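## Task

Take the green cap off its marker while the second marker keeps its cap fully seated; every marker and cap must finish resting on the desk, the grippers must be open and withdrawn at the end, and the robot must not topple or be left leaning.

## Robot and tools

Robot: the LinearBot, an omnidirectional wheeled base with a column about 1.75 m high. A carriage rides 1.0 m along the column (lift_m) and holds two identical six-joint arms, left and right, each ending in a two-finger gripper. Arm bases sit roughly 0.57 m + lift_m above the floor; some carriage parts hang about 0.15 m lower. A hand reaches 0.78 m from the shoulder but only about 0.38 m below the arm base. A hand is roughly 0.16 m long, 0.1 m wide, 0.14 m when open. Parked arm joints 1..6: 0, 0.05, 0.05, 1.45, 0, 0. Cameras: carriage_camera (fixed, facing ahead, tilted about 20 degrees down), left_wrist_camera and right_wrist_camera (looking out past the fingertips). Images are 672x504.

Frames: the base frame has its origin on the floor below the base centre, x ahead, y to the left, z up. Result fields left_hand and right_hand are in this frame, each the midpoint between that hand's pads; quat_wxyz rotates base axes into hand axes (hand z along the fingers, fingers open along hand y; a hand pointing up with joints 1, 5, 6 at 0 gives 1,0,0,0). The odometry frame is the base frame as it was at scene start; base_odometry counts wheel rotation, so slip shows as travel; heading is left-positive, -3.142 to 3.142. Hand readings can be off, more so at long reach.

Tool execute_actions: argument actions is a list holding one action or none (empty list = just report state and images). An action may contain base, joints, or both; they start together. base holds exactly one relative offset from where the base last measured itself: translate_m (metres, forward positive, -2 to 2), strafe_m (metres, left positive, -2 to 2) or rotate_rad (radians, counter-clockwise/left positive, -6.3 to 6.3). joints is one dictionary for both arms, keyed by joint name, each value an absolute target: lift_m 0 to 1 m; left_joint1_rad -2.617 to 3.054 (yaw about vertical, 0 ahead, positive left); left_joint2_rad 0 to 3.141 (shoulder: 0 upper arm level backward, 1.57 vertical, 3.14 level forward); left_joint3_rad 0 to 3.141 (elbow, 0 folded, 3.14 straight); left_joint4_rad -1.57 to 1.57 (wrist pitch, positive lifts fingertips); left_joint5_rad -1.57 to 1.57 (wrist yaw, positive swings fingertips right, opposite sense to joint 1); left_joint6_rad -2.094 to 2.094 (roll about finger axis, positive clockwise viewed from forearm); left_gripper_m 0 to 0.093 (pad gap in metres). right_* keys match. Done tolerances: lift 0.004, joints 1-3 about 0.02/0.055/0.055, joint4 0.04, joints 5-6 0.02, gripper 0.004. An action runs at most 15 s. Omitted joints or base may keep driving toward earlier targets. cameras: list of carriage_camera, left_wrist_camera, right_wrist_camera or all; omitted/null means all, [] means none. Bad keys, bad camera names or out-of-range numbers reject the call with no motion. If a result reports a stop, the remaining motion calls in that reply are skipped.

Tool wait: seconds from 0 to 10; no new command, returns the same as an empty action. Tool zoom_image: camera name and region [x0, y0, x1, y1] in pixels of that camera's latest full image, at most 504x504, origin top-left. Tool finished_scene: scene number (1 or 2); ends that scene irreversibly and reports success. Replying without any tool call ends everything.

Results: base_status and joint_status per motion: done (for base, wheels turned the commanded amount, even with slip; tiny moves may stop short yet say done), off_target (resting away from target, may still push), contact_stop or time_out (target dropped, holds in place), not_followed / 'joint command not followed' (a self-collision check blocked that arm's targets; gripper still moves; blocked targets may be retried each action), limit_stop_at_motor_heat. on_its_own lists uncommanded behaviour; 'held at' there is a held target, not the position. motor_effort is percent of max, positive toward higher values, bracket = peak during last action; readings are biased and noisy. A falling lift_m effort during descent means a hand or load is resting on something. drive_wheels at rest higher than after free driving means the base is still pushing. A gripper holding something usually reads off_target. 'ARM HIT' means an arm struck the robot hard. MOTOR HOT appears at 75 °C; OVER-TEMPERATURE FAULT at 90 °C (arm halted 10 s) or 100 °C (arm goes limp and drops). Stretched arms heat quickly, even unloaded, and holding loads heats motors during thinking too.

Camera calibration (OpenCV conventions): carriage_camera K=[[242.22,0,335.502],[0,242.22,252.502],[0,0,1]], pos_world=[0.180138,0.00506417,1.30923]; left_wrist_camera K fx=fy=353.124, cx 339.352, cy 252.24, pos_world=[0.220812,0.330066,1.24424]; right_wrist_camera fx=fy=346.978, cx 332.587, cy 253.189, pos_world=[0.22205,-0.321882,1.2519]. T_world_to_cam maps base frame to camera frame; expect small errors (about 0.5 degree, 2.5 mm, more for wrist cameras from joint errors).

Cautions: the base stops on contact only after impact, and may roll another 0.3 m after an arm touches something; arms and grippers have no contact stop and snap to targets once freed. After a blocked drive, back off about 0.2 m (or turn back), repeating once if needed. Avoid driving the column into a table edge, especially in reverse. Tipping risk rises with high carriage, extended arms, loads, pulling, or abrupt stops; no sensor reports a lean, only images. Never let the arms collide or press together hard. To free a blocked arm, move that arm clear first, the other afterwards. Grip force is about 45-60 N per pad. Avoid drops, slams and forceful pushes; leave both markers and caps on the desk, release, and retract before ending. Shorter robot motion is better.

Each tool is called after "Request:" by a JSON object that holds its "fn" and its "kwargs".

## Session

Request:
{"fn": "execute_actions", "kwargs": {"actions": []}}

Scene clock: 0.00 s.
base_odometry: x=+0.000 y=+0.000 heading=+0.000 (m, m, rad; odometry frame)
base_status: not commanded
joint_positions: lift_m=+0.300 left_joint1_rad=+0.001 left_joint2_rad=+0.053 left_joint3_rad=+0.045 left_joint4_rad=+1.452 left_joint5_rad=-0.030 left_joint6_rad=-0.028 left_gripper_m=+0.094 right_joint1_rad=+0.013 right_joint2_rad=+0.068 right_joint3_rad=+0.067 right_joint4_rad=+1.453 right_joint5_rad=+0.019 right_joint6_rad=+0.009 right_gripper_m=+0.094
joint_status: not commanded
motor_effort: lift_m=+24 drive_wheels=+5 (%)
left_hand: x=+0.3110 y=+0.3288 z=+1.3280 quat_wxyz=(+0.998, -0.016, +0.063, -0.013) (m; base frame)
right_hand: x=+0.3086 y=-0.3264 z=+1.3340 quat_wxyz=(+0.998, +0.009, +0.059, +0.010) (m; base frame)
pictures: carriage_camera, left_wrist_camera, right_wrist_camera
Images, in order (width x height): carriage_camera 672x504, left_wrist_camera 672x504, right_wrist_camera 672x504.

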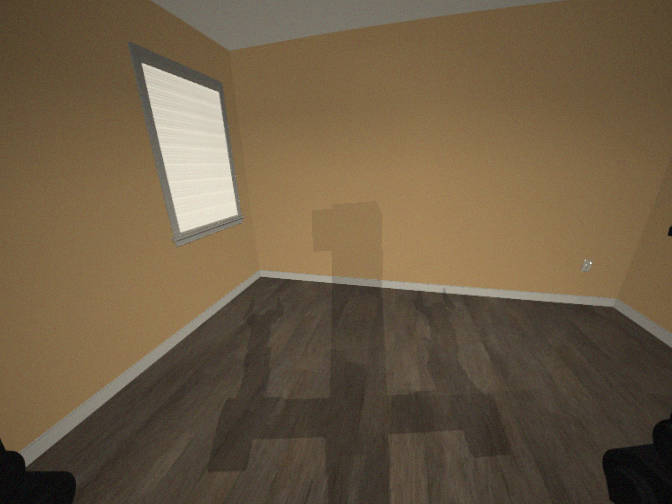

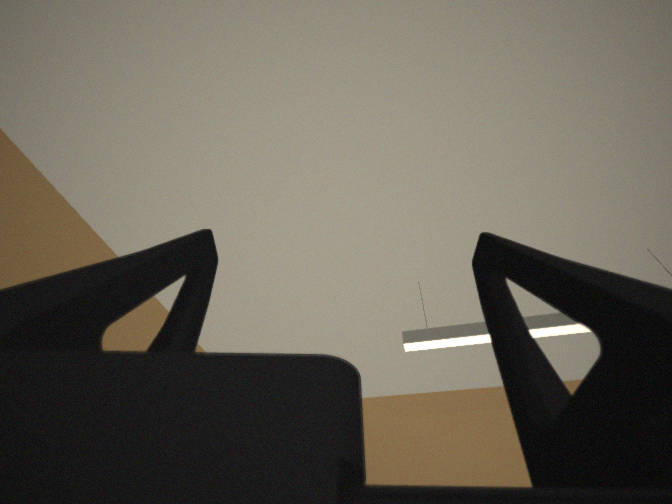

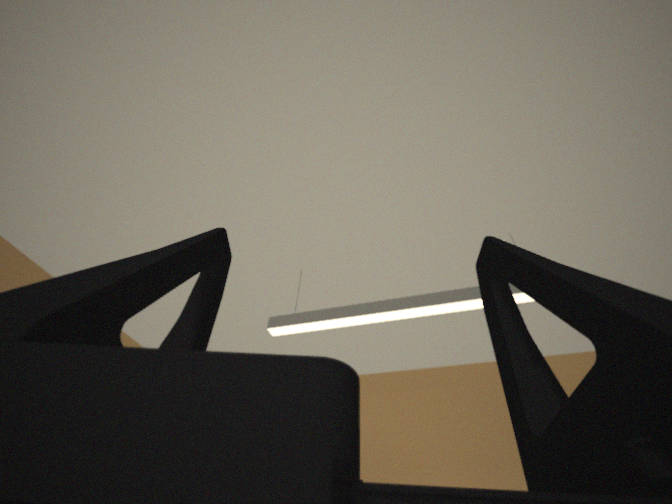

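Request:
{"fn": "execute_actions", "kwargs": {"actions": [{"base":{"rotate_rad":-1.6}}], "cameras": ["carriage_camera"]}}

Scene clock: 7.70 s.
base_odometry: x=+0.000 y=+0.000 heading=-1.600 (m, m, rad; odometry frame)
base_status: done
joint_positions: lift_m=+0.300 left_joint1_rad=+0.001 left_joint2_rad=+0.053 left_joint3_rad=+0.045 left_joint4_rad=+1.451 left_joint5_rad=-0.030 left_joint6_rad=-0.028 left_gripper_m=+0.094 right_joint1_rad=+0.013 right_joint2_rad=+0.068 right_joint3_rad=+0.067 right_joint4_rad=+1.452 right_joint5_rad=+0.019 right_joint6_rad=+0.009 right_gripper_m=+0.094
joint_status: not commanded
motor_effort: lift_m=+23(24) drive_wheels=+7(16) (%)
left_hand: x=+0.3113 y=+0.3288 z=+1.3280 quat_wxyz=(+0.998, -0.016, +0.064, -0.013) (m; base frame)
right_hand: x=+0.3088 y=-0.3264 z=+1.3340 quat_wxyz=(+0.998, +0.009, +0.059, +0.010) (m; base frame)
pictures: carriage_camera
Images, in order (width x height): carriage_camera 672x504.

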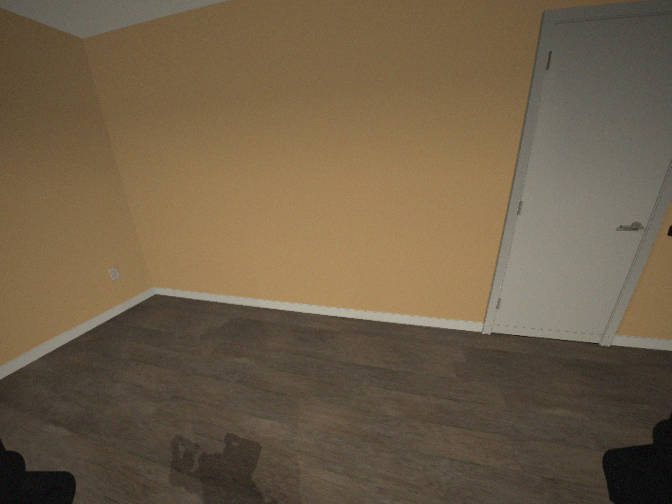

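Request:
{"fn": "execute_actions", "kwargs": {"actions": [{"base":{"rotate_rad":-1.7}}], "cameras": ["carriage_camera"]}}

Scene clock: 14.33 s.
base_odometry: x=+0.000 y=+0.000 heading=+2.984 (m, m, rad; odometry frame)
base_status: done
joint_positions: lift_m=+0.300 left_joint1_rad=+0.001 left_joint2_rad=+0.053 left_joint3_rad=+0.045 left_joint4_rad=+1.450 left_joint5_rad=-0.030 left_joint6_rad=-0.028 left_gripper_m=+0.094 right_joint1_rad=+0.013 right_joint2_rad=+0.068 right_joint3_rad=+0.067 right_joint4_rad=+1.452 right_joint5_rad=+0.019 right_joint6_rad=+0.009 right_gripper_m=+0.094
joint_status: not commanded
motor_effort: lift_m=+25(25) drive_wheels=+8(16) (%)
left_hand: x=+0.3116 y=+0.3288 z=+1.3279 quat_wxyz=(+0.998, -0.016, +0.064, -0.013) (m; base frame)
right_hand: x=+0.3089 y=-0.3265 z=+1.3340 quat_wxyz=(+0.998, +0.010, +0.059, +0.010) (m; base frame)
pictures: carriage_camera
Images, in order (width x height): carriage_camera 672x504.

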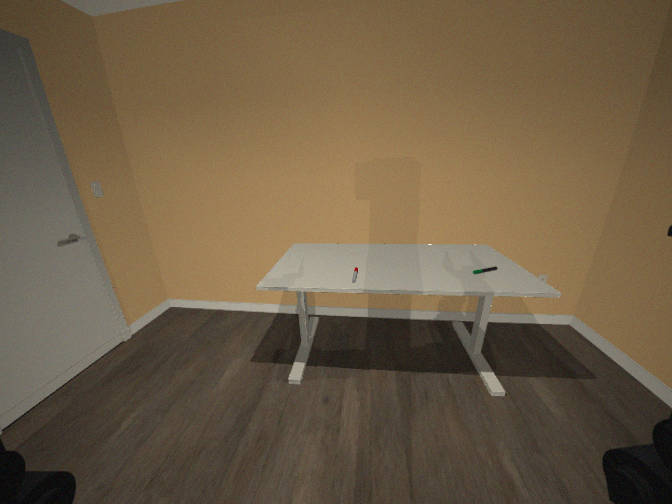

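Request:
{"fn": "zoom_image", "kwargs": {"camera": "carriage_camera", "region": [250, 220, 570, 410]}}

Region (250, 220, 570, 410) of carriage_camera's 672x504 image, scaled by 1.575, with more detail than that image has; it fills the top 299 rows of this view, and the rest is white.

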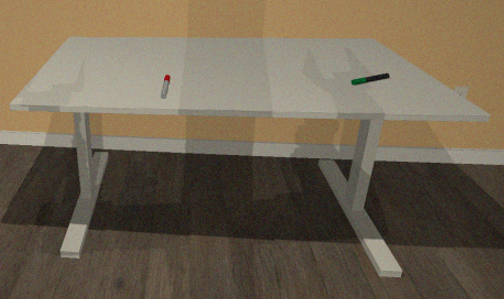

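Request:
{"fn": "execute_actions", "kwargs": {"actions": [{"base":{"rotate_rad":-0.12},"joints":{"lift_m":0.4,"left_joint2_rad":1.3,"left_joint3_rad":1.2,"left_joint4_rad":-1.4,"right_joint2_rad":1.3,"right_joint3_rad":1.2,"right_joint4_rad":-1.4,"left_joint6_rad":1.57,"right_joint6_rad":-1.57}}], "cameras": []}}

Request:
{"fn": "execute_actions", "kwargs": {"actions": [{"base":{"strafe_m":-0.72}}], "cameras": []}}

Request:
{"fn": "execute_actions", "kwargs": {"actions": [{"base":{"translate_m":0.75}}]}}

Scene clock: 45.77 s.
base_odometry: x=+0.000 y=+0.000 heading=+2.864 (m, m, rad; odometry frame)
base_status: done
joint_positions: lift_m=+0.400 left_joint1_rad=+0.001 left_joint2_rad=+1.298 left_joint3_rad=+1.172 left_joint4_rad=-1.398 left_joint5_rad=-0.030 left_joint6_rad=+1.564 left_gripper_m=+0.094 right_joint1_rad=+0.013 right_joint2_rad=+1.300 right_joint3_rad=+1.179 right_joint4_rad=-1.400 right_joint5_rad=+0.019 right_joint6_rad=-1.566 right_gripper_m=+0.094
joint_status: all done
motor_effort: lift_m=+26(33) drive_wheels=+10(16) (%)
left_hand: x=+0.4890 y=+0.3289 z=+1.1497 quat_wxyz=(+0.006, +0.704, +0.710, +0.027) (m; base frame)
right_hand: x=+0.4900 y=-0.3242 z=+1.1512 quat_wxyz=(+0.011, -0.709, +0.704, -0.024) (m; base frame)
pictures: none
No camera images: the call's "cameras" was empty. Leave "cameras" out to get every camera's image.

Scene clock: 49.53 s.
base_odometry: x=+0.198 y=+0.692 heading=+2.863 (m, m, rad; odometry frame)
base_status: done
joint_positions: lift_m=+0.400 left_joint1_rad=+0.001 left_joint2_rad=+1.298 left_joint3_rad=+1.172 left_joint4_rad=-1.398 left_joint5_rad=-0.030 left_joint6_rad=+1.564 left_gripper_m=+0.094 right_joint1_rad=+0.013 right_joint2_rad=+1.300 right_joint3_rad=+1.182 right_joint4_rad=-1.400 right_joint5_rad=+0.019 right_joint6_rad=-1.566 right_gripper_m=+0.094
joint_status: not commanded
motor_effort: lift_m=+22(26) drive_wheels=-6(22) (%)
left_hand: x=+0.4890 y=+0.3289 z=+1.1497 quat_wxyz=(+0.006, +0.704, +0.710, +0.027) (m; base frame)
right_hand: x=+0.4909 y=-0.3242 z=+1.1522 quat_wxyz=(+0.012, -0.709, +0.704, -0.026) (m; base frame)
pictures: none
No camera images: the call's "cameras" was empty. Leave "cameras" out to get every camera's image.

Scene clock: 53.27 s.
base_odometry: x=-0.523 y=+0.899 heading=+2.863 (m, m, rad; odometry frame)
base_status: done
joint_positions: lift_m=+0.400 left_joint1_rad=+0.001 left_joint2_rad=+1.298 left_joint3_rad=+1.172 left_joint4_rad=-1.398 left_joint5_rad=-0.030 left_joint6_rad=+1.564 left_gripper_m=+0.094 right_joint1_rad=+0.013 right_joint2_rad=+1.300 right_joint3_rad=+1.182 right_joint4_rad=-1.401 right_joint5_rad=+0.019 right_joint6_rad=-1.566 right_gripper_m=+0.094
joint_status: not commanded
motor_effort: lift_m=+25(26) drive_wheels=-3(18) (%)
left_hand: x=+0.4890 y=+0.3289 z=+1.1497 quat_wxyz=(+0.006, +0.704, +0.710, +0.027) (m; base frame)
right_hand: x=+0.4907 y=-0.3242 z=+1.1522 quat_wxyz=(+0.012, -0.709, +0.704, -0.025) (m; base frame)
pictures: carriage_camera, left_wrist_camera, right_wrist_camera
camera_calibration (this result's frames):
carriage_camera: T_world_to_cam=[[-0.0232466, -0.999422, -0.0247857, 0.0441856], [-0.332761, 0.031114, -0.942498, 1.38829], [0.942724, -0.0136622, -0.333292, 0.300043], [0, 0, 0, 1]] pos_world=[0.180138, 0.00506417, 1.40956]
left_wrist_camera: T_world_to_cam=[[-0.997596, -0.0144908, -0.0677598, 0.573908], [-0.052406, 0.797534, 0.600993, -0.917911], [0.0453319, 0.6031, -0.796377, 0.817709], [0, 0, 0, 1]] pos_world=[0.487356, 0.247222, 1.24175]
right_wrist_camera: T_world_to_cam=[[0.999592, 0.0192922, 0.0210787, -0.501978], [0.00241182, -0.792007, 0.610507, -0.954584], [0.0284725, -0.610207, -0.79173, 0.819423], [0, 0, 0, 1]] pos_world=[0.480744, -0.246335, 1.24212]
Images, in order (width x height): carriage_camera 672x504, left_wrist_camera 672x504, right_wrist_camera 672x504.

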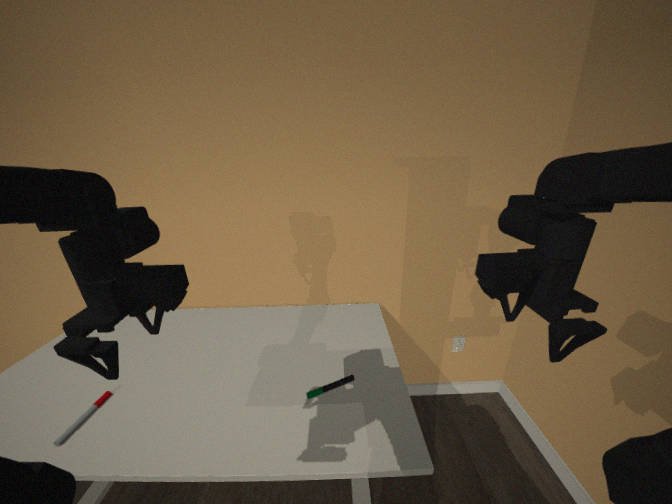

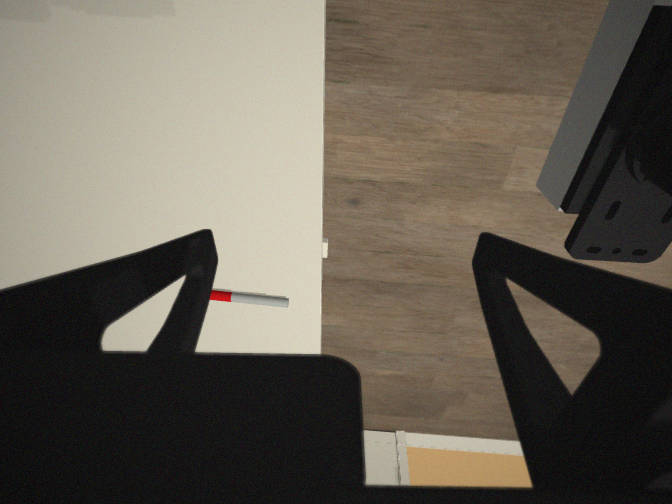

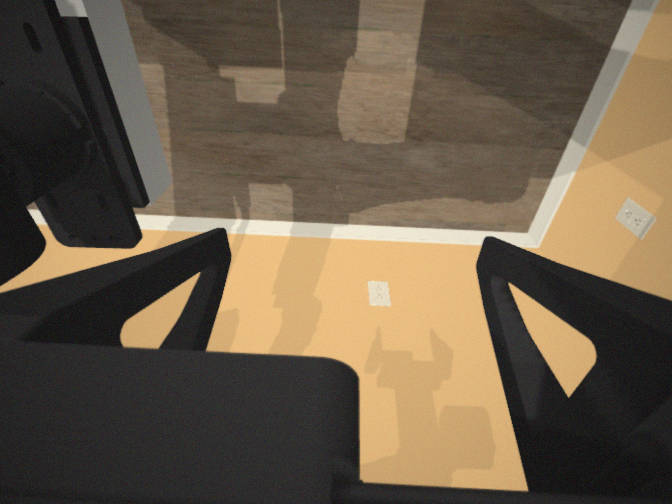

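Request:
{"fn": "execute_actions", "kwargs": {"actions": [{"base":{"translate_m":0.12},"joints":{"lift_m":0.5,"right_joint1_rad":0.43,"right_joint2_rad":2.934,"right_joint3_rad":1.872,"right_joint4_rad":-0.509,"right_joint5_rad":-0.35,"right_joint6_rad":1.57,"left_joint6_rad":-1.57,"right_gripper_m":0.07}}], "cameras": []}}

Request:
{"fn": "execute_actions", "kwargs": {"actions": [{"base":{"strafe_m":0.08}}], "cameras": ["carriage_camera","right_wrist_camera"]}}

Scene clock: 97.67 s.
base_odometry: x=-0.638 y=+0.932 heading=+2.862 (m, m, rad; odometry frame)
base_status: done
joint_positions: lift_m=+0.500 left_joint1_rad=+0.001 left_joint2_rad=+1.298 left_joint3_rad=+1.183 left_joint4_rad=-1.398 left_joint5_rad=-0.030 left_joint6_rad=-1.564 left_gripper_m=+0.094 right_joint1_rad=+0.433 right_joint2_rad=+2.941 right_joint3_rad=+1.873 right_joint4_rad=-0.512 right_joint5_rad=-0.351 right_joint6_rad=+1.566 right_gripper_m=+0.070
joint_status: all done
motor_effort: lift_m=+26(31) drive_wheels=+8(17) (%)
left_hand: x=+0.4915 y=+0.3289 z=+1.2528 quat_wxyz=(+0.031, -0.705, +0.709, -0.010) (m; base frame)
right_hand: x=+0.6593 y=-0.0824 z=+0.8438 quat_wxyz=(-0.149, +0.529, +0.830, +0.091) (m; base frame)
pictures: none
No camera images: the call's "cameras" was empty. Leave "cameras" out to get every camera's image.

Scene clock: 99.07 s.
base_odometry: x=-0.660 y=+0.855 heading=+2.862 (m, m, rad; odometry frame)
base_status: done
joint_positions: lift_m=+0.500 left_joint1_rad=+0.001 left_joint2_rad=+1.298 left_joint3_rad=+1.183 left_joint4_rad=-1.398 left_joint5_rad=-0.030 left_joint6_rad=-1.564 left_gripper_m=+0.094 right_joint1_rad=+0.432 right_joint2_rad=+2.941 right_joint3_rad=+1.873 right_joint4_rad=-0.511 right_joint5_rad=-0.351 right_joint6_rad=+1.566 right_gripper_m=+0.070
joint_status: not commanded
motor_effort: lift_m=+27(25) drive_wheels=+5(17) (%)
left_hand: x=+0.4915 y=+0.3289 z=+1.2528 quat_wxyz=(+0.031, -0.705, +0.709, -0.010) (m; base frame)
right_hand: x=+0.6596 y=-0.0827 z=+0.8438 quat_wxyz=(-0.149, +0.529, +0.830, +0.091) (m; base frame)
pictures: carriage_camera, right_wrist_camera
camera_calibration (this result's frames):
carriage_camera: T_world_to_cam=[[-0.0232466, -0.999422, -0.0247857, 0.0466653], [-0.332761, 0.031114, -0.942498, 1.48258], [0.942724, -0.0136622, -0.333292, 0.333387], [0, 0, 0, 1]] pos_world=[0.180138, 0.00506417, 1.5096]
right_wrist_camera: T_world_to_cam=[[-0.905569, -0.423336, -0.0270343, 0.591638], [-0.253483, 0.488929, 0.834682, -0.48998], [-0.340133, 0.762715, -0.550068, 0.87055], [0, 0, 0, 1]] pos_world=[0.707671, -0.173954, 0.903834]
Images, in order (width x height): carriage_camera 672x504, right_wrist_camera 672x504.

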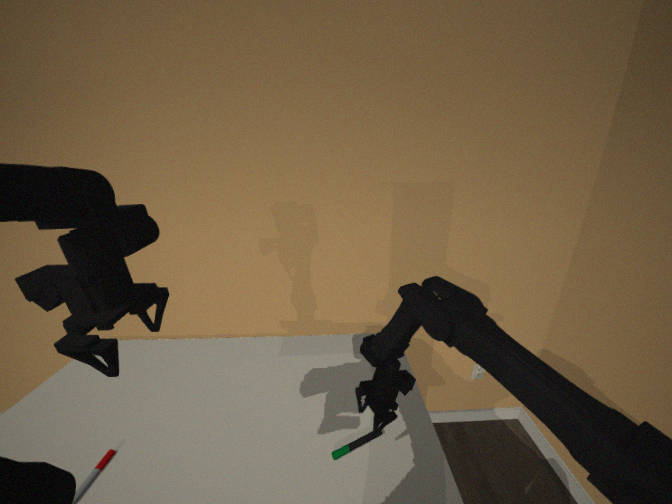

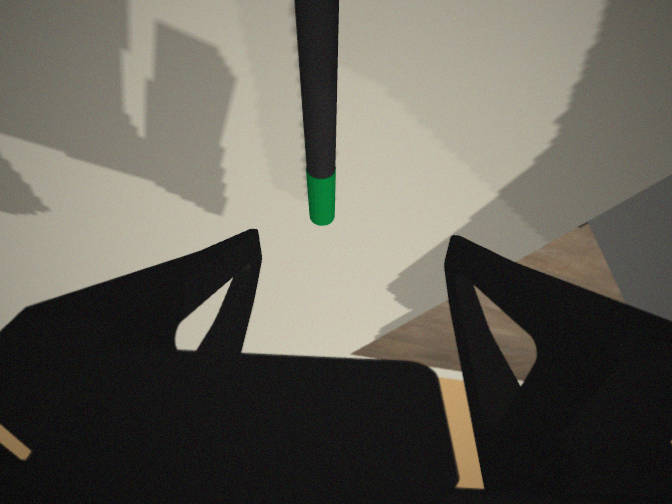

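Request:
{"fn": "execute_actions", "kwargs": {"actions": [{"base":{"translate_m":0.018},"joints":{"lift_m":0.425}}], "cameras": ["carriage_camera","right_wrist_camera"]}}

Scene clock: 111.67 s.
base_odometry: x=-0.678 y=+0.860 heading=+2.862 (m, m, rad; odometry frame)
base_status: done
joint_positions: lift_m=+0.425 left_joint1_rad=+0.001 left_joint2_rad=+1.298 left_joint3_rad=+1.183 left_joint4_rad=-1.398 left_joint5_rad=-0.030 left_joint6_rad=-1.564 left_gripper_m=+0.094 right_joint1_rad=+0.432 right_joint2_rad=+2.941 right_joint3_rad=+1.873 right_joint4_rad=-0.509 right_joint5_rad=-0.350 right_joint6_rad=+1.566 right_gripper_m=+0.070
joint_status: all done
motor_effort: lift_m=+25(26) drive_wheels=+10(7) (%)
left_hand: x=+0.4914 y=+0.3289 z=+1.1778 quat_wxyz=(+0.031, -0.705, +0.709, -0.010) (m; base frame)
right_hand: x=+0.6601 y=-0.0825 z=+0.7688 quat_wxyz=(-0.148, +0.529, +0.830, +0.092) (m; base frame)
pictures: carriage_camera, right_wrist_camera
camera_calibration (this result's frames):
carriage_camera: T_world_to_cam=[[-0.0232466, -0.999422, -0.0247857, 0.0448059], [-0.332761, 0.031114, -0.942498, 1.41187], [0.942724, -0.0136622, -0.333292, 0.308384], [0, 0, 0, 1]] pos_world=[0.180138, 0.00506417, 1.43458]
right_wrist_camera: T_world_to_cam=[[-0.905499, -0.423334, -0.0293182, 0.591856], [-0.255487, 0.488706, 0.834202, -0.425566], [-0.338818, 0.762859, -0.550679, 0.828968], [0, 0, 0, 1]] pos_world=[0.708068, -0.173856, 0.828856]
Images, in order (width x height): carriage_camera 672x504, right_wrist_camera 672x504.

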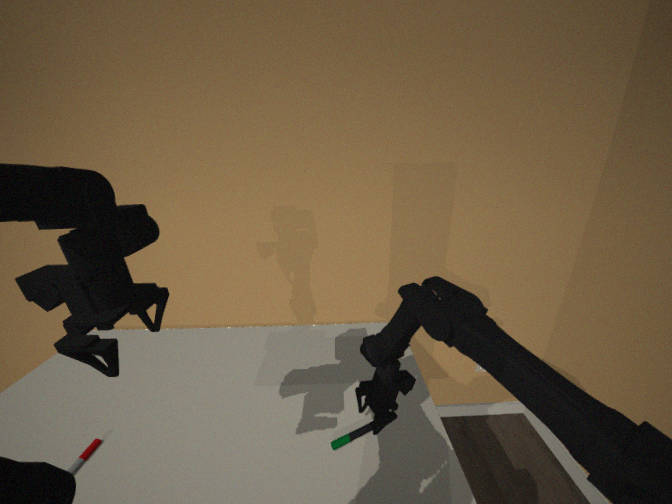

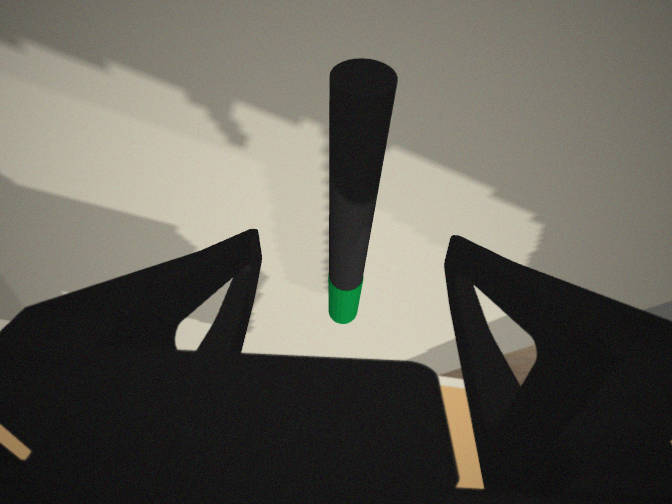

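Request:
{"fn": "execute_actions", "kwargs": {"actions": [{"joints":{"lift_m":0.398}}], "cameras": ["right_wrist_camera"]}}

Scene clock: 119.53 s.
base_odometry: x=-0.678 y=+0.860 heading=+2.862 (m, m, rad; odometry frame)
base_status: not commanded
joint_positions: lift_m=+0.398 left_joint1_rad=+0.001 left_joint2_rad=+1.298 left_joint3_rad=+1.183 left_joint4_rad=-1.399 left_joint5_rad=-0.030 left_joint6_rad=-1.564 left_gripper_m=+0.094 right_joint1_rad=+0.430 right_joint2_rad=+2.942 right_joint3_rad=+1.873 right_joint4_rad=-0.508 right_joint5_rad=-0.351 right_joint6_rad=+1.566 right_gripper_m=+0.070
joint_status: all done
motor_effort: lift_m=+27(25) drive_wheels=+9(9) (%)
left_hand: x=+0.4913 y=+0.3289 z=+1.1508 quat_wxyz=(+0.031, -0.705, +0.709, -0.009) (m; base frame)
right_hand: x=+0.6604 y=-0.0831 z=+0.7413 quat_wxyz=(-0.148, +0.530, +0.830, +0.092) (m; base frame)
pictures: right_wrist_camera
camera_calibration (this result's frames):
right_wrist_camera: T_world_to_cam=[[-0.906466, -0.421241, -0.0295744, 0.5921], [-0.254168, 0.488332, 0.834823, -0.403678], [-0.33722, 0.764256, -0.549723, 0.812774], [0, 0, 0, 1]] pos_world=[0.7082, -0.174621, 0.801311]
Images, in order (width x height): right_wrist_camera 672x504.

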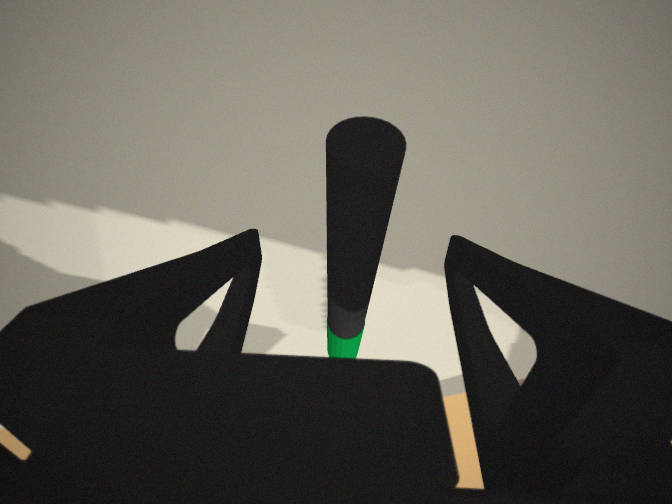

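Request:
{"fn": "execute_actions", "kwargs": {"actions": [{"joints":{"lift_m":0.394,"right_gripper_m":0.0}}], "cameras": ["right_wrist_camera"]}}

Scene clock: 123.60 s.
base_odometry: x=-0.678 y=+0.860 heading=+2.862 (m, m, rad; odometry frame)
base_status: not commanded
joint_positions: lift_m=+0.394 left_joint1_rad=+0.001 left_joint2_rad=+1.298 left_joint3_rad=+1.183 left_joint4_rad=-1.399 left_joint5_rad=-0.030 left_joint6_rad=-1.564 left_gripper_m=+0.094 right_joint1_rad=+0.430 right_joint2_rad=+2.937 right_joint3_rad=+1.873 right_joint4_rad=-0.498 right_joint5_rad=-0.354 right_joint6_rad=+1.566 right_gripper_m=+0.017
joint_status: right_gripper_m off_target (ended at +0.017, target +0.000); the others done
motor_effort: lift_m=+24(25) drive_wheels=+8(6) (%)
left_hand: x=+0.4911 y=+0.3289 z=+1.1468 quat_wxyz=(+0.031, -0.705, +0.709, -0.009) (m; base frame)
right_hand: x=+0.6640 y=-0.0810 z=+0.7399 quat_wxyz=(-0.146, +0.529, +0.830, +0.099) (m; base frame)
pictures: right_wrist_camera
camera_calibration (this result's frames):
right_wrist_camera: T_world_to_cam=[[-0.906026, -0.42092, -0.0440753, 0.606639], [-0.264115, 0.480964, 0.836012, -0.397476], [-0.330696, 0.76909, -0.546938, 0.8055], [0, 0, 0, 1]] pos_world=[0.711027, -0.172984, 0.799591]
Images, in order (width x height): right_wrist_camera 672x504.

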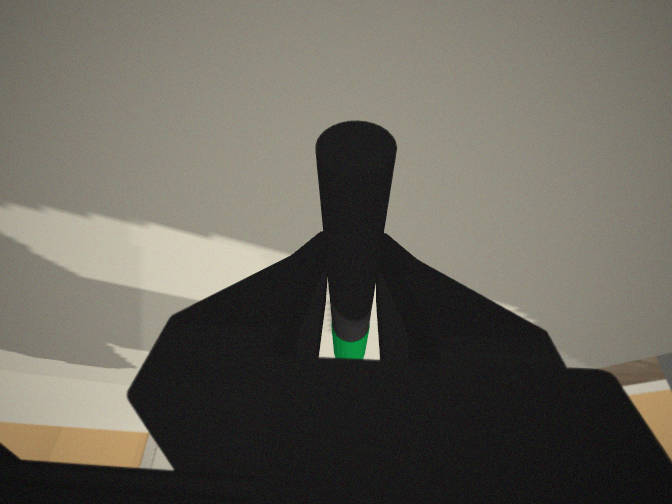

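Request:
{"fn": "execute_actions", "kwargs": {"actions": [{"joints":{"right_joint2_rad":2.645,"right_joint3_rad":1.737,"right_joint4_rad":-0.663,"left_joint1_rad":-0.6,"left_joint2_rad":2.1,"left_joint3_rad":0.65,"left_joint4_rad":0.75,"left_joint5_rad":0,"left_joint6_rad":0.5,"left_gripper_m":0.06}}], "cameras": []}}

Request:
{"fn": "execute_actions", "kwargs": {"actions": [{"joints":{"left_joint1_rad":-0.8,"left_joint2_rad":2.432,"left_joint3_rad":0.748,"left_joint4_rad":0.986}}]}}

Scene clock: 159.90 s.
base_odometry: x=-0.678 y=+0.860 heading=+2.862 (m, m, rad; odometry frame)
base_status: not commanded
joint_positions: lift_m=+0.394 left_joint1_rad=-0.594 left_joint2_rad=+2.092 left_joint3_rad=+0.661 left_joint4_rad=+0.753 left_joint5_rad=-0.002 left_joint6_rad=+0.493 left_gripper_m=+0.060 right_joint1_rad=+0.430 right_joint2_rad=+2.640 right_joint3_rad=+1.733 right_joint4_rad=-0.658 right_joint5_rad=-0.352 right_joint6_rad=+1.566 right_gripper_m=+0.017
joint_status: all done
motor_effort: lift_m=+23(22) drive_wheels=+8(9) (%)
left_hand: x=+0.6399 y=+0.0794 z=+0.9470 quat_wxyz=(+0.431, +0.466, +0.772, -0.021) (m; base frame)
right_hand: x=+0.6632 y=-0.0816 z=+0.8421 quat_wxyz=(-0.146, +0.529, +0.830, +0.097) (m; base frame)
pictures: none
No camera images: the call's "cameras" was empty. Leave "cameras" out to get every camera's image.

Scene clock: 160.90 s.
base_odometry: x=-0.678 y=+0.860 heading=+2.862 (m, m, rad; odometry frame)
base_status: not commanded
joint_positions: lift_m=+0.394 left_joint1_rad=-0.806 left_joint2_rad=+2.430 left_joint3_rad=+0.741 left_joint4_rad=+0.983 left_joint5_rad=+0.002 left_joint6_rad=+0.494 left_gripper_m=+0.060 right_joint1_rad=+0.430 right_joint2_rad=+2.640 right_joint3_rad=+1.733 right_joint4_rad=-0.658 right_joint5_rad=-0.352 right_joint6_rad=+1.566 right_gripper_m=+0.017
joint_status: all done
motor_effort: lift_m=+23(23) drive_wheels=+10(8) (%)
left_hand: x=+0.5810 y=+0.0077 z=+0.8690 quat_wxyz=(+0.414, +0.550, +0.723, -0.066) (m; base frame)
right_hand: x=+0.6632 y=-0.0816 z=+0.8421 quat_wxyz=(-0.146, +0.529, +0.830, +0.097) (m; base frame)
pictures: carriage_camera, left_wrist_camera, right_wrist_camera
camera_calibration (this result's frames):
carriage_camera: T_world_to_cam=[[-0.0232466, -0.999422, -0.0247857, 0.0440384], [-0.332761, 0.031114, -0.942498, 1.38269], [0.942724, -0.0136622, -0.333292, 0.298064], [0, 0, 0, 1]] pos_world=[0.180138, 0.00506417, 1.40362]
left_wrist_camera: T_world_to_cam=[[-0.837537, -0.403617, -0.368274, 0.813109], [-0.362715, 0.914801, -0.1777, 0.367868], [0.40862, -0.0152519, -0.912577, 0.67838], [0, 0, 0, 1]] pos_world=[0.53724, 0.00200543, 0.98389]
right_wrist_camera: T_world_to_cam=[[-0.906272, -0.420714, -0.0408855, 0.607674], [-0.262182, 0.483618, 0.83509, -0.48312], [-0.331561, 0.767537, -0.548593, 0.863544], [0, 0, 0, 1]] pos_world=[0.71037, -0.1735, 0.902027]
Images, in order (width x height): carriage_camera 672x504, left_wrist_camera 672x504, right_wrist_camera 672x504.

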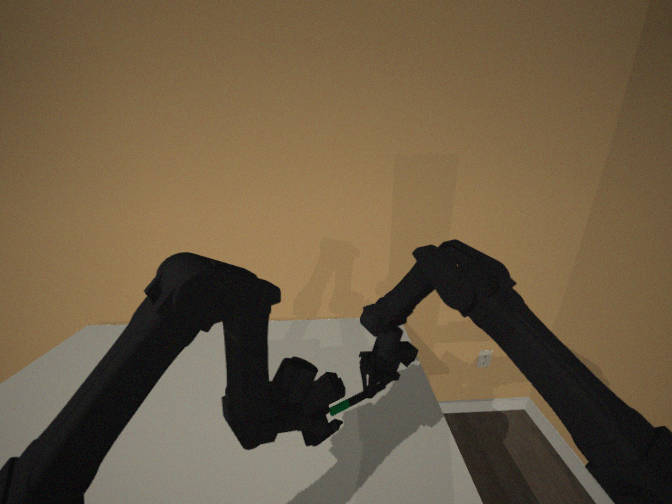

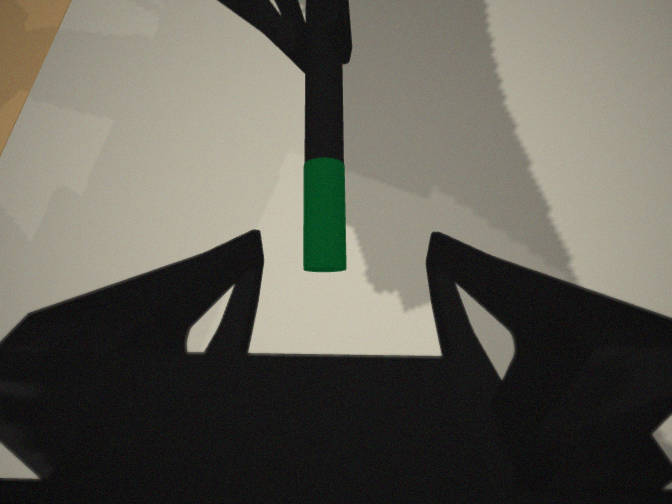

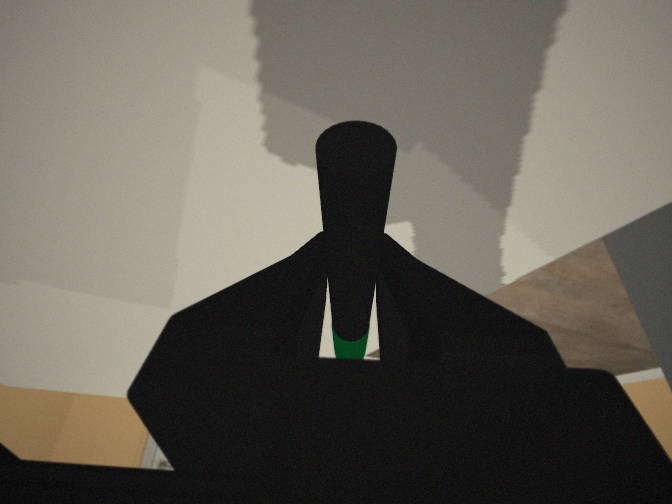

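Request:
{"fn": "execute_actions", "kwargs": {"actions": [{"joints":{"left_joint1_rad":-0.775,"left_joint2_rad":2.588,"left_joint3_rad":0.945,"left_joint4_rad":0.952}}]}}

Scene clock: 175.57 s.
base_odometry: x=-0.678 y=+0.860 heading=+2.862 (m, m, rad; odometry frame)
base_status: not commanded
joint_positions: lift_m=+0.394 left_joint1_rad=-0.783 left_joint2_rad=+2.580 left_joint3_rad=+0.924 left_joint4_rad=+0.958 left_joint5_rad=+0.002 left_joint6_rad=+0.494 left_gripper_m=+0.060 right_joint1_rad=+0.430 right_joint2_rad=+2.640 right_joint3_rad=+1.733 right_joint4_rad=-0.658 right_joint5_rad=-0.352 right_joint6_rad=+1.566 right_gripper_m=+0.017
joint_status: all done
motor_effort: lift_m=+25(27) drive_wheels=+8(8) (%)
left_hand: x=+0.6116 y=-0.0086 z=+0.8399 quat_wxyz=(+0.418, +0.540, +0.728, -0.062) (m; base frame)
right_hand: x=+0.6632 y=-0.0816 z=+0.8421 quat_wxyz=(-0.146, +0.529, +0.830, +0.097) (m; base frame)
pictures: carriage_camera, left_wrist_camera, right_wrist_camera
camera_calibration (this result's frames):
carriage_camera: T_world_to_cam=[[-0.0232466, -0.999422, -0.0247857, 0.0440384], [-0.332761, 0.031114, -0.942498, 1.38269], [0.942724, -0.0136622, -0.333292, 0.298064], [0, 0, 0, 1]] pos_world=[0.180138, 0.00506417, 1.40362]
left_wrist_camera: T_world_to_cam=[[-0.825881, -0.424867, -0.370687, 0.816191], [-0.382477, 0.905186, -0.185339, 0.407202], [0.414285, -0.0112893, -0.910077, 0.633561], [0, 0, 0, 1]] pos_world=[0.567348, -0.014669, 0.954611]
right_wrist_camera: T_world_to_cam=[[-0.906272, -0.420714, -0.0408855, 0.607674], [-0.262182, 0.483618, 0.83509, -0.48312], [-0.331561, 0.767537, -0.548593, 0.863544], [0, 0, 0, 1]] pos_world=[0.71037, -0.1735, 0.902027]
Images, in order (width x height): carriage_camera 672x504, left_wrist_camera 672x504, right_wrist_camera 672x504.

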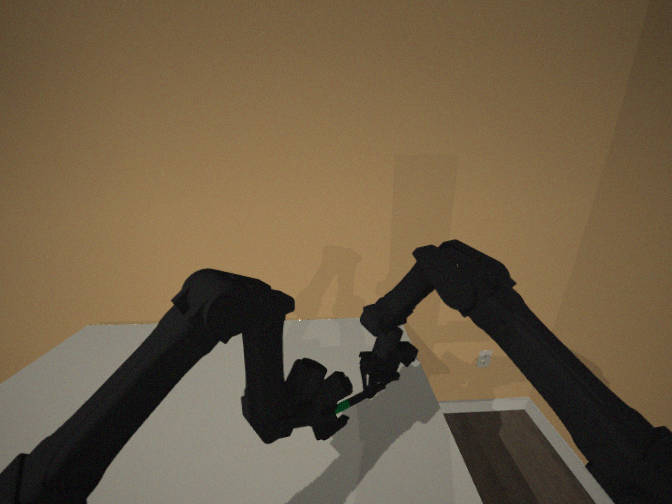

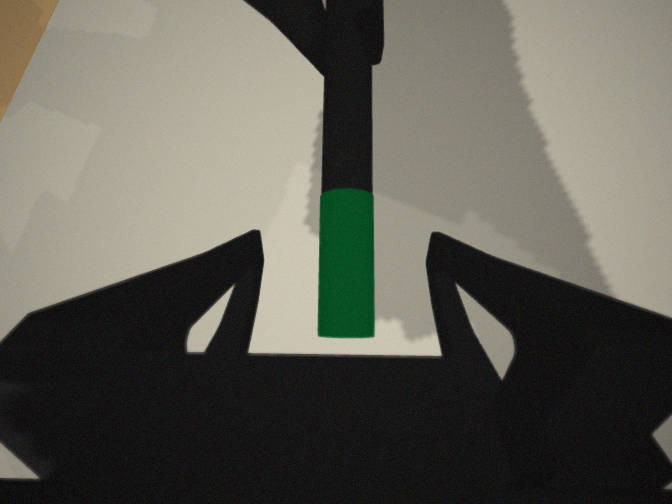

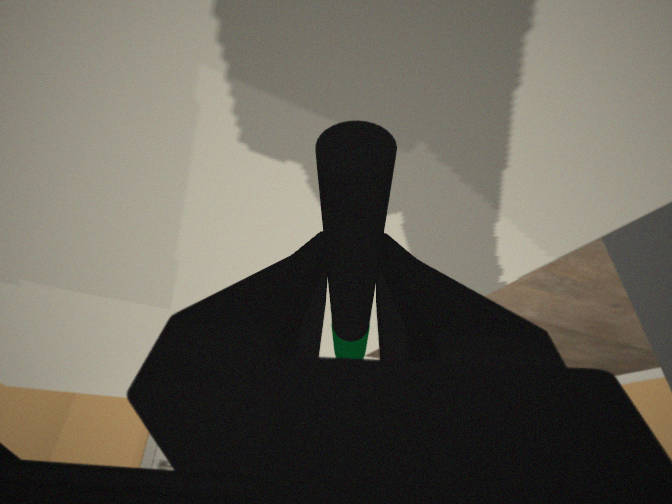

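Request:
{"fn": "execute_actions", "kwargs": {"actions": [{"joints":{"left_gripper_m":0.0}}], "cameras": ["left_wrist_camera"]}}

Request:
{"fn": "execute_actions", "kwargs": {"actions": [{"joints":{"right_joint1_rad":0.36}}]}}

Scene clock: 179.67 s.
base_odometry: x=-0.678 y=+0.860 heading=+2.862 (m, m, rad; odometry frame)
base_status: not commanded
joint_positions: lift_m=+0.394 left_joint1_rad=-0.783 left_joint2_rad=+2.580 left_joint3_rad=+0.924 left_joint4_rad=+0.958 left_joint5_rad=+0.002 left_joint6_rad=+0.494 left_gripper_m=+0.018 right_joint1_rad=+0.430 right_joint2_rad=+2.640 right_joint3_rad=+1.733 right_joint4_rad=-0.658 right_joint5_rad=-0.352 right_joint6_rad=+1.566 right_gripper_m=+0.017
joint_status: left_gripper_m off_target (ended at +0.018, target +0.000)
motor_effort: lift_m=+23(24) drive_wheels=+8(10) (%)
left_hand: x=+0.6116 y=-0.0086 z=+0.8399 quat_wxyz=(+0.418, +0.540, +0.728, -0.062) (m; base frame)
right_hand: x=+0.6632 y=-0.0816 z=+0.8421 quat_wxyz=(-0.146, +0.529, +0.830, +0.097) (m; base frame)
pictures: left_wrist_camera
camera_calibration (this result's frames):
left_wrist_camera: T_world_to_cam=[[-0.825881, -0.424867, -0.370687, 0.816191], [-0.382477, 0.905186, -0.185339, 0.407202], [0.414285, -0.0112893, -0.910077, 0.633561], [0, 0, 0, 1]] pos_world=[0.567348, -0.014669, 0.954611]
Images, in order (width x height): left_wrist_camera 672x504.

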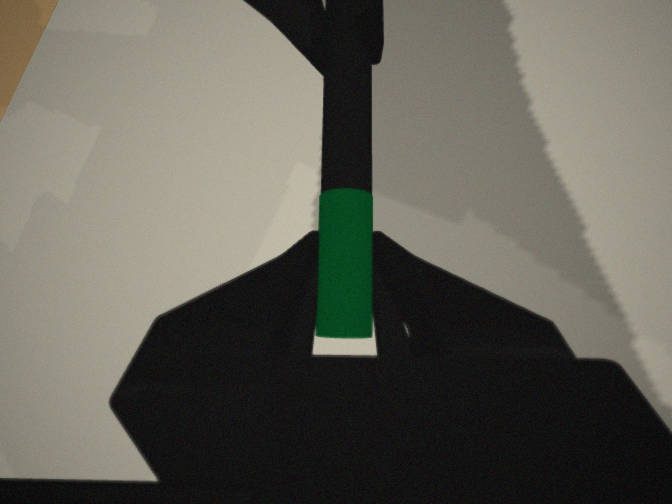

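Scene clock: 180.37 s.
base_odometry: x=-0.678 y=+0.860 heading=+2.862 (m, m, rad; odometry frame)
base_status: not commanded
joint_positions: lift_m=+0.394 left_joint1_rad=-0.783 left_joint2_rad=+2.580 left_joint3_rad=+0.924 left_joint4_rad=+0.967 left_joint5_rad=-0.006 left_joint6_rad=+0.494 left_gripper_m=+0.018 right_joint1_rad=+0.357 right_joint2_rad=+2.640 right_joint3_rad=+1.733 right_joint4_rad=-0.674 right_joint5_rad=-0.357 right_joint6_rad=+1.566 right_gripper_m=+0.017
joint_status: all done
motor_effort: lift_m=+23(24) drive_wheels=+8(7) (%)
left_hand: x=+0.6135 y=-0.0087 z=+0.8416 quat_wxyz=(+0.423, +0.538, +0.727, -0.059) (m; base frame)
right_hand: x=+0.6762 y=-0.1109 z=+0.8424 quat_wxyz=(-0.148, +0.560, +0.809, +0.098) (m; base frame)
pictures: carriage_camera, left_wrist_camera, right_wrist_camera
camera_calibration (this result's frames):
carriage_camera: T_world_to_cam=[[-0.0232466, -0.999422, -0.0247857, 0.0440384], [-0.332761, 0.031114, -0.942498, 1.38269], [0.942724, -0.0136622, -0.333292, 0.298064], [0, 0, 0, 1]] pos_world=[0.180138, 0.00506417, 1.40362]
left_wrist_camera: T_world_to_cam=[[-0.819757, -0.430715, -0.377468, 0.820259], [-0.385959, 0.902417, -0.191517, 0.415587], [0.423123, -0.0113106, -0.906001, 0.625431], [0, 0, 0, 1]] pos_world=[0.568178, -0.0146607, 0.955856]
right_wrist_camera: T_world_to_cam=[[-0.935026, -0.353649, -0.0256557, 0.621186], [-0.212976, 0.502298, 0.838056, -0.499509], [-0.283491, 0.789068, -0.544981, 0.857286], [0, 0, 0, 1]] pos_world=[0.717474, -0.205873, 0.901758]
Images, in order (width x height): carriage_camera 672x504, left_wrist_camera 672x504, right_wrist_camera 672x504.

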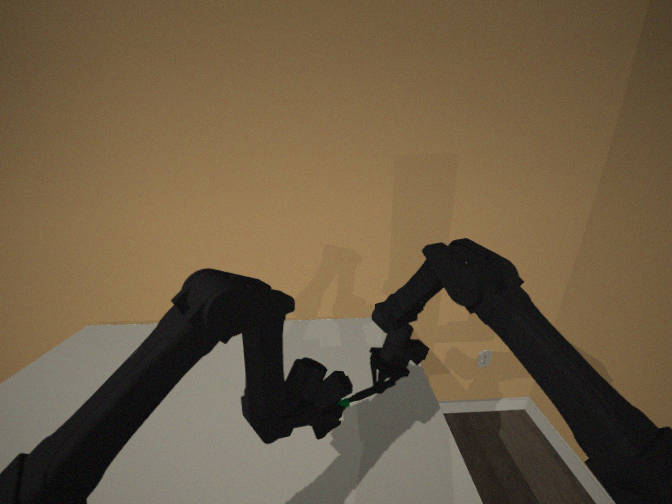

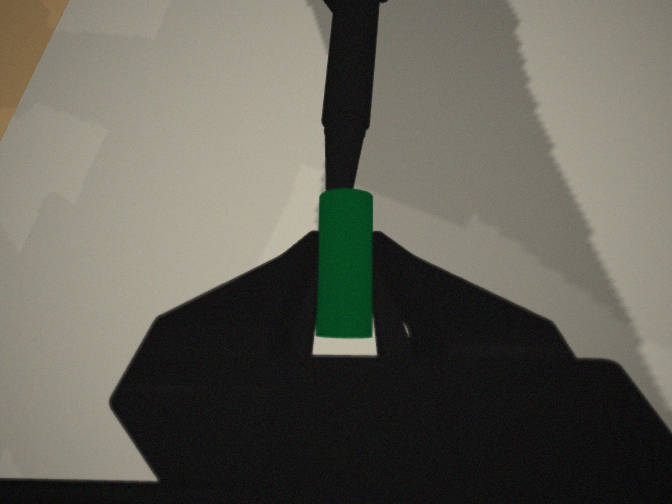

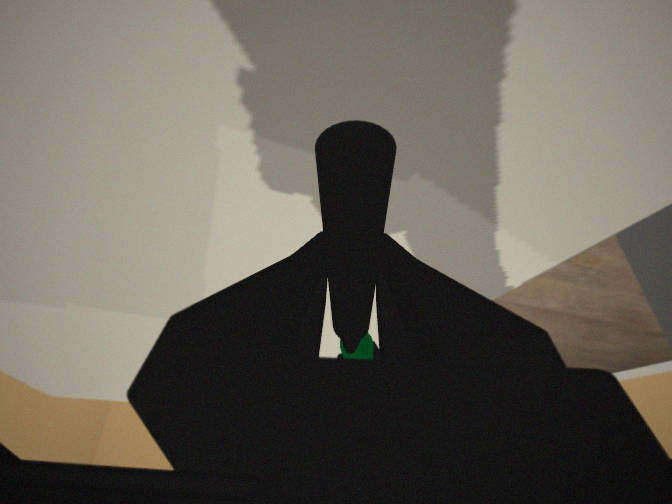

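Request:
{"fn": "execute_actions", "kwargs": {"actions": [{"joints":{"right_joint1_rad":0.29}}], "cameras": []}}

Request:
{"fn": "execute_actions", "kwargs": {"actions": [{"joints":{"lift_m":0.425,"right_joint2_rad":2.934,"right_joint3_rad":1.872,"right_joint4_rad":-0.509,"left_joint1_rad":-0.5,"left_joint2_rad":2.947,"left_joint3_rad":1.23,"left_joint4_rad":0.96,"left_joint6_rad":0}}]}}

Scene clock: 191.30 s.
base_odometry: x=-0.678 y=+0.860 heading=+2.862 (m, m, rad; odometry frame)
base_status: not commanded
joint_positions: lift_m=+0.394 left_joint1_rad=-0.783 left_joint2_rad=+2.580 left_joint3_rad=+0.924 left_joint4_rad=+0.964 left_joint5_rad=-0.006 left_joint6_rad=+0.494 left_gripper_m=+0.018 right_joint1_rad=+0.284 right_joint2_rad=+2.640 right_joint3_rad=+1.733 right_joint4_rad=-0.673 right_joint5_rad=-0.351 right_joint6_rad=+1.565 right_gripper_m=+0.017
joint_status: all done
motor_effort: lift_m=+23(22) drive_wheels=+8(8) (%)
left_hand: x=+0.6133 y=-0.0083 z=+0.8411 quat_wxyz=(+0.421, +0.538, +0.728, -0.058) (m; base frame)
right_hand: x=+0.6911 y=-0.1414 z=+0.8421 quat_wxyz=(-0.142, +0.589, +0.789, +0.102) (m; base frame)
pictures: none
No camera images: the call's "cameras" was empty. Leave "cameras" out to get every camera's image.

Scene clock: 192.40 s.
base_odometry: x=-0.678 y=+0.860 heading=+2.862 (m, m, rad; odometry frame)
base_status: not commanded
joint_positions: lift_m=+0.425 left_joint1_rad=-0.489 left_joint2_rad=+2.952 left_joint3_rad=+1.209 left_joint4_rad=+0.959 left_joint5_rad=-0.004 left_joint6_rad=+0.006 left_gripper_m=+0.018 right_joint1_rad=+0.284 right_joint2_rad=+2.956 right_joint3_rad=+1.868 right_joint4_rad=-0.515 right_joint5_rad=-0.351 right_joint6_rad=+1.566 right_gripper_m=+0.017
joint_status: all done
motor_effort: lift_m=+26(28) drive_wheels=-4(5) (%)
left_hand: x=+0.6934 y=+0.1032 z=+0.7617 quat_wxyz=(+0.372, +0.226, +0.896, -0.090) (m; base frame)
right_hand: x=+0.6830 y=-0.1439 z=+0.7619 quat_wxyz=(-0.149, +0.591, +0.788, +0.093) (m; base frame)
pictures: carriage_camera, left_wrist_camera, right_wrist_camera
camera_calibration (this result's frames):
carriage_camera: T_world_to_cam=[[-0.0232466, -0.999422, -0.0247857, 0.0448053], [-0.332761, 0.031114, -0.942498, 1.41185], [0.942724, -0.0136622, -0.333292, 0.308376], [0, 0, 0, 1]] pos_world=[0.180138, 0.00506417, 1.43456]
left_wrist_camera: T_world_to_cam=[[-0.453645, -0.891022, -0.0169414, 0.422815], [-0.87715, 0.449781, -0.168242, 0.699762], [0.157528, -0.0614622, -0.9856, 0.770418], [0, 0, 0, 1]] pos_world=[0.684242, 0.109349, 0.884217]
right_wrist_camera: T_world_to_cam=[[-0.958441, -0.285261, -0.00414939, 0.623224], [-0.160263, 0.526319, 0.835047, -0.444257], [-0.236022, 0.801009, -0.550162, 0.814589], [0, 0, 0, 1]] pos_world=[0.718387, -0.240891, 0.821718]
Images, in order (width x height): carriage_camera 672x504, left_wrist_camera 672x504, right_wrist_camera 672x504.

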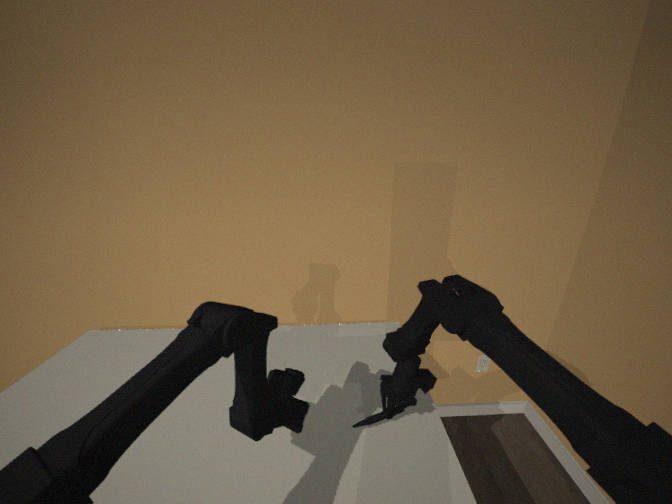

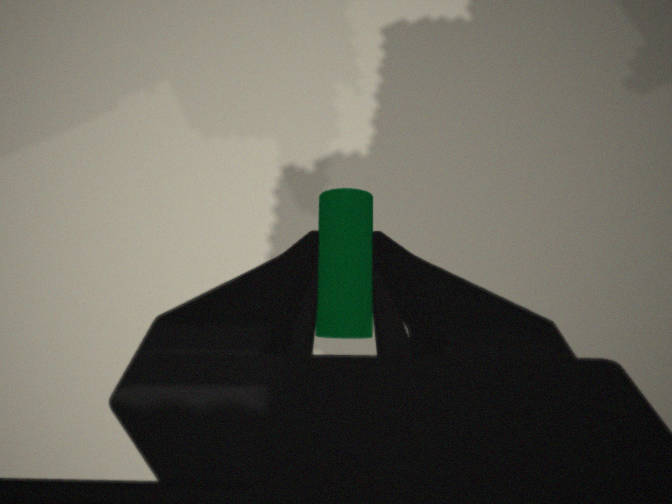

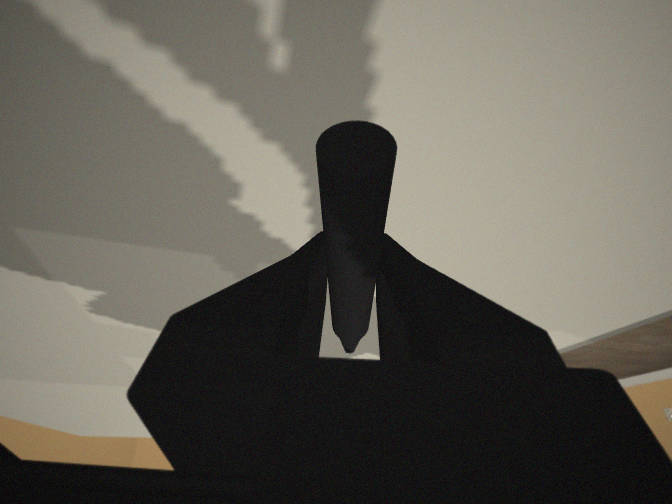

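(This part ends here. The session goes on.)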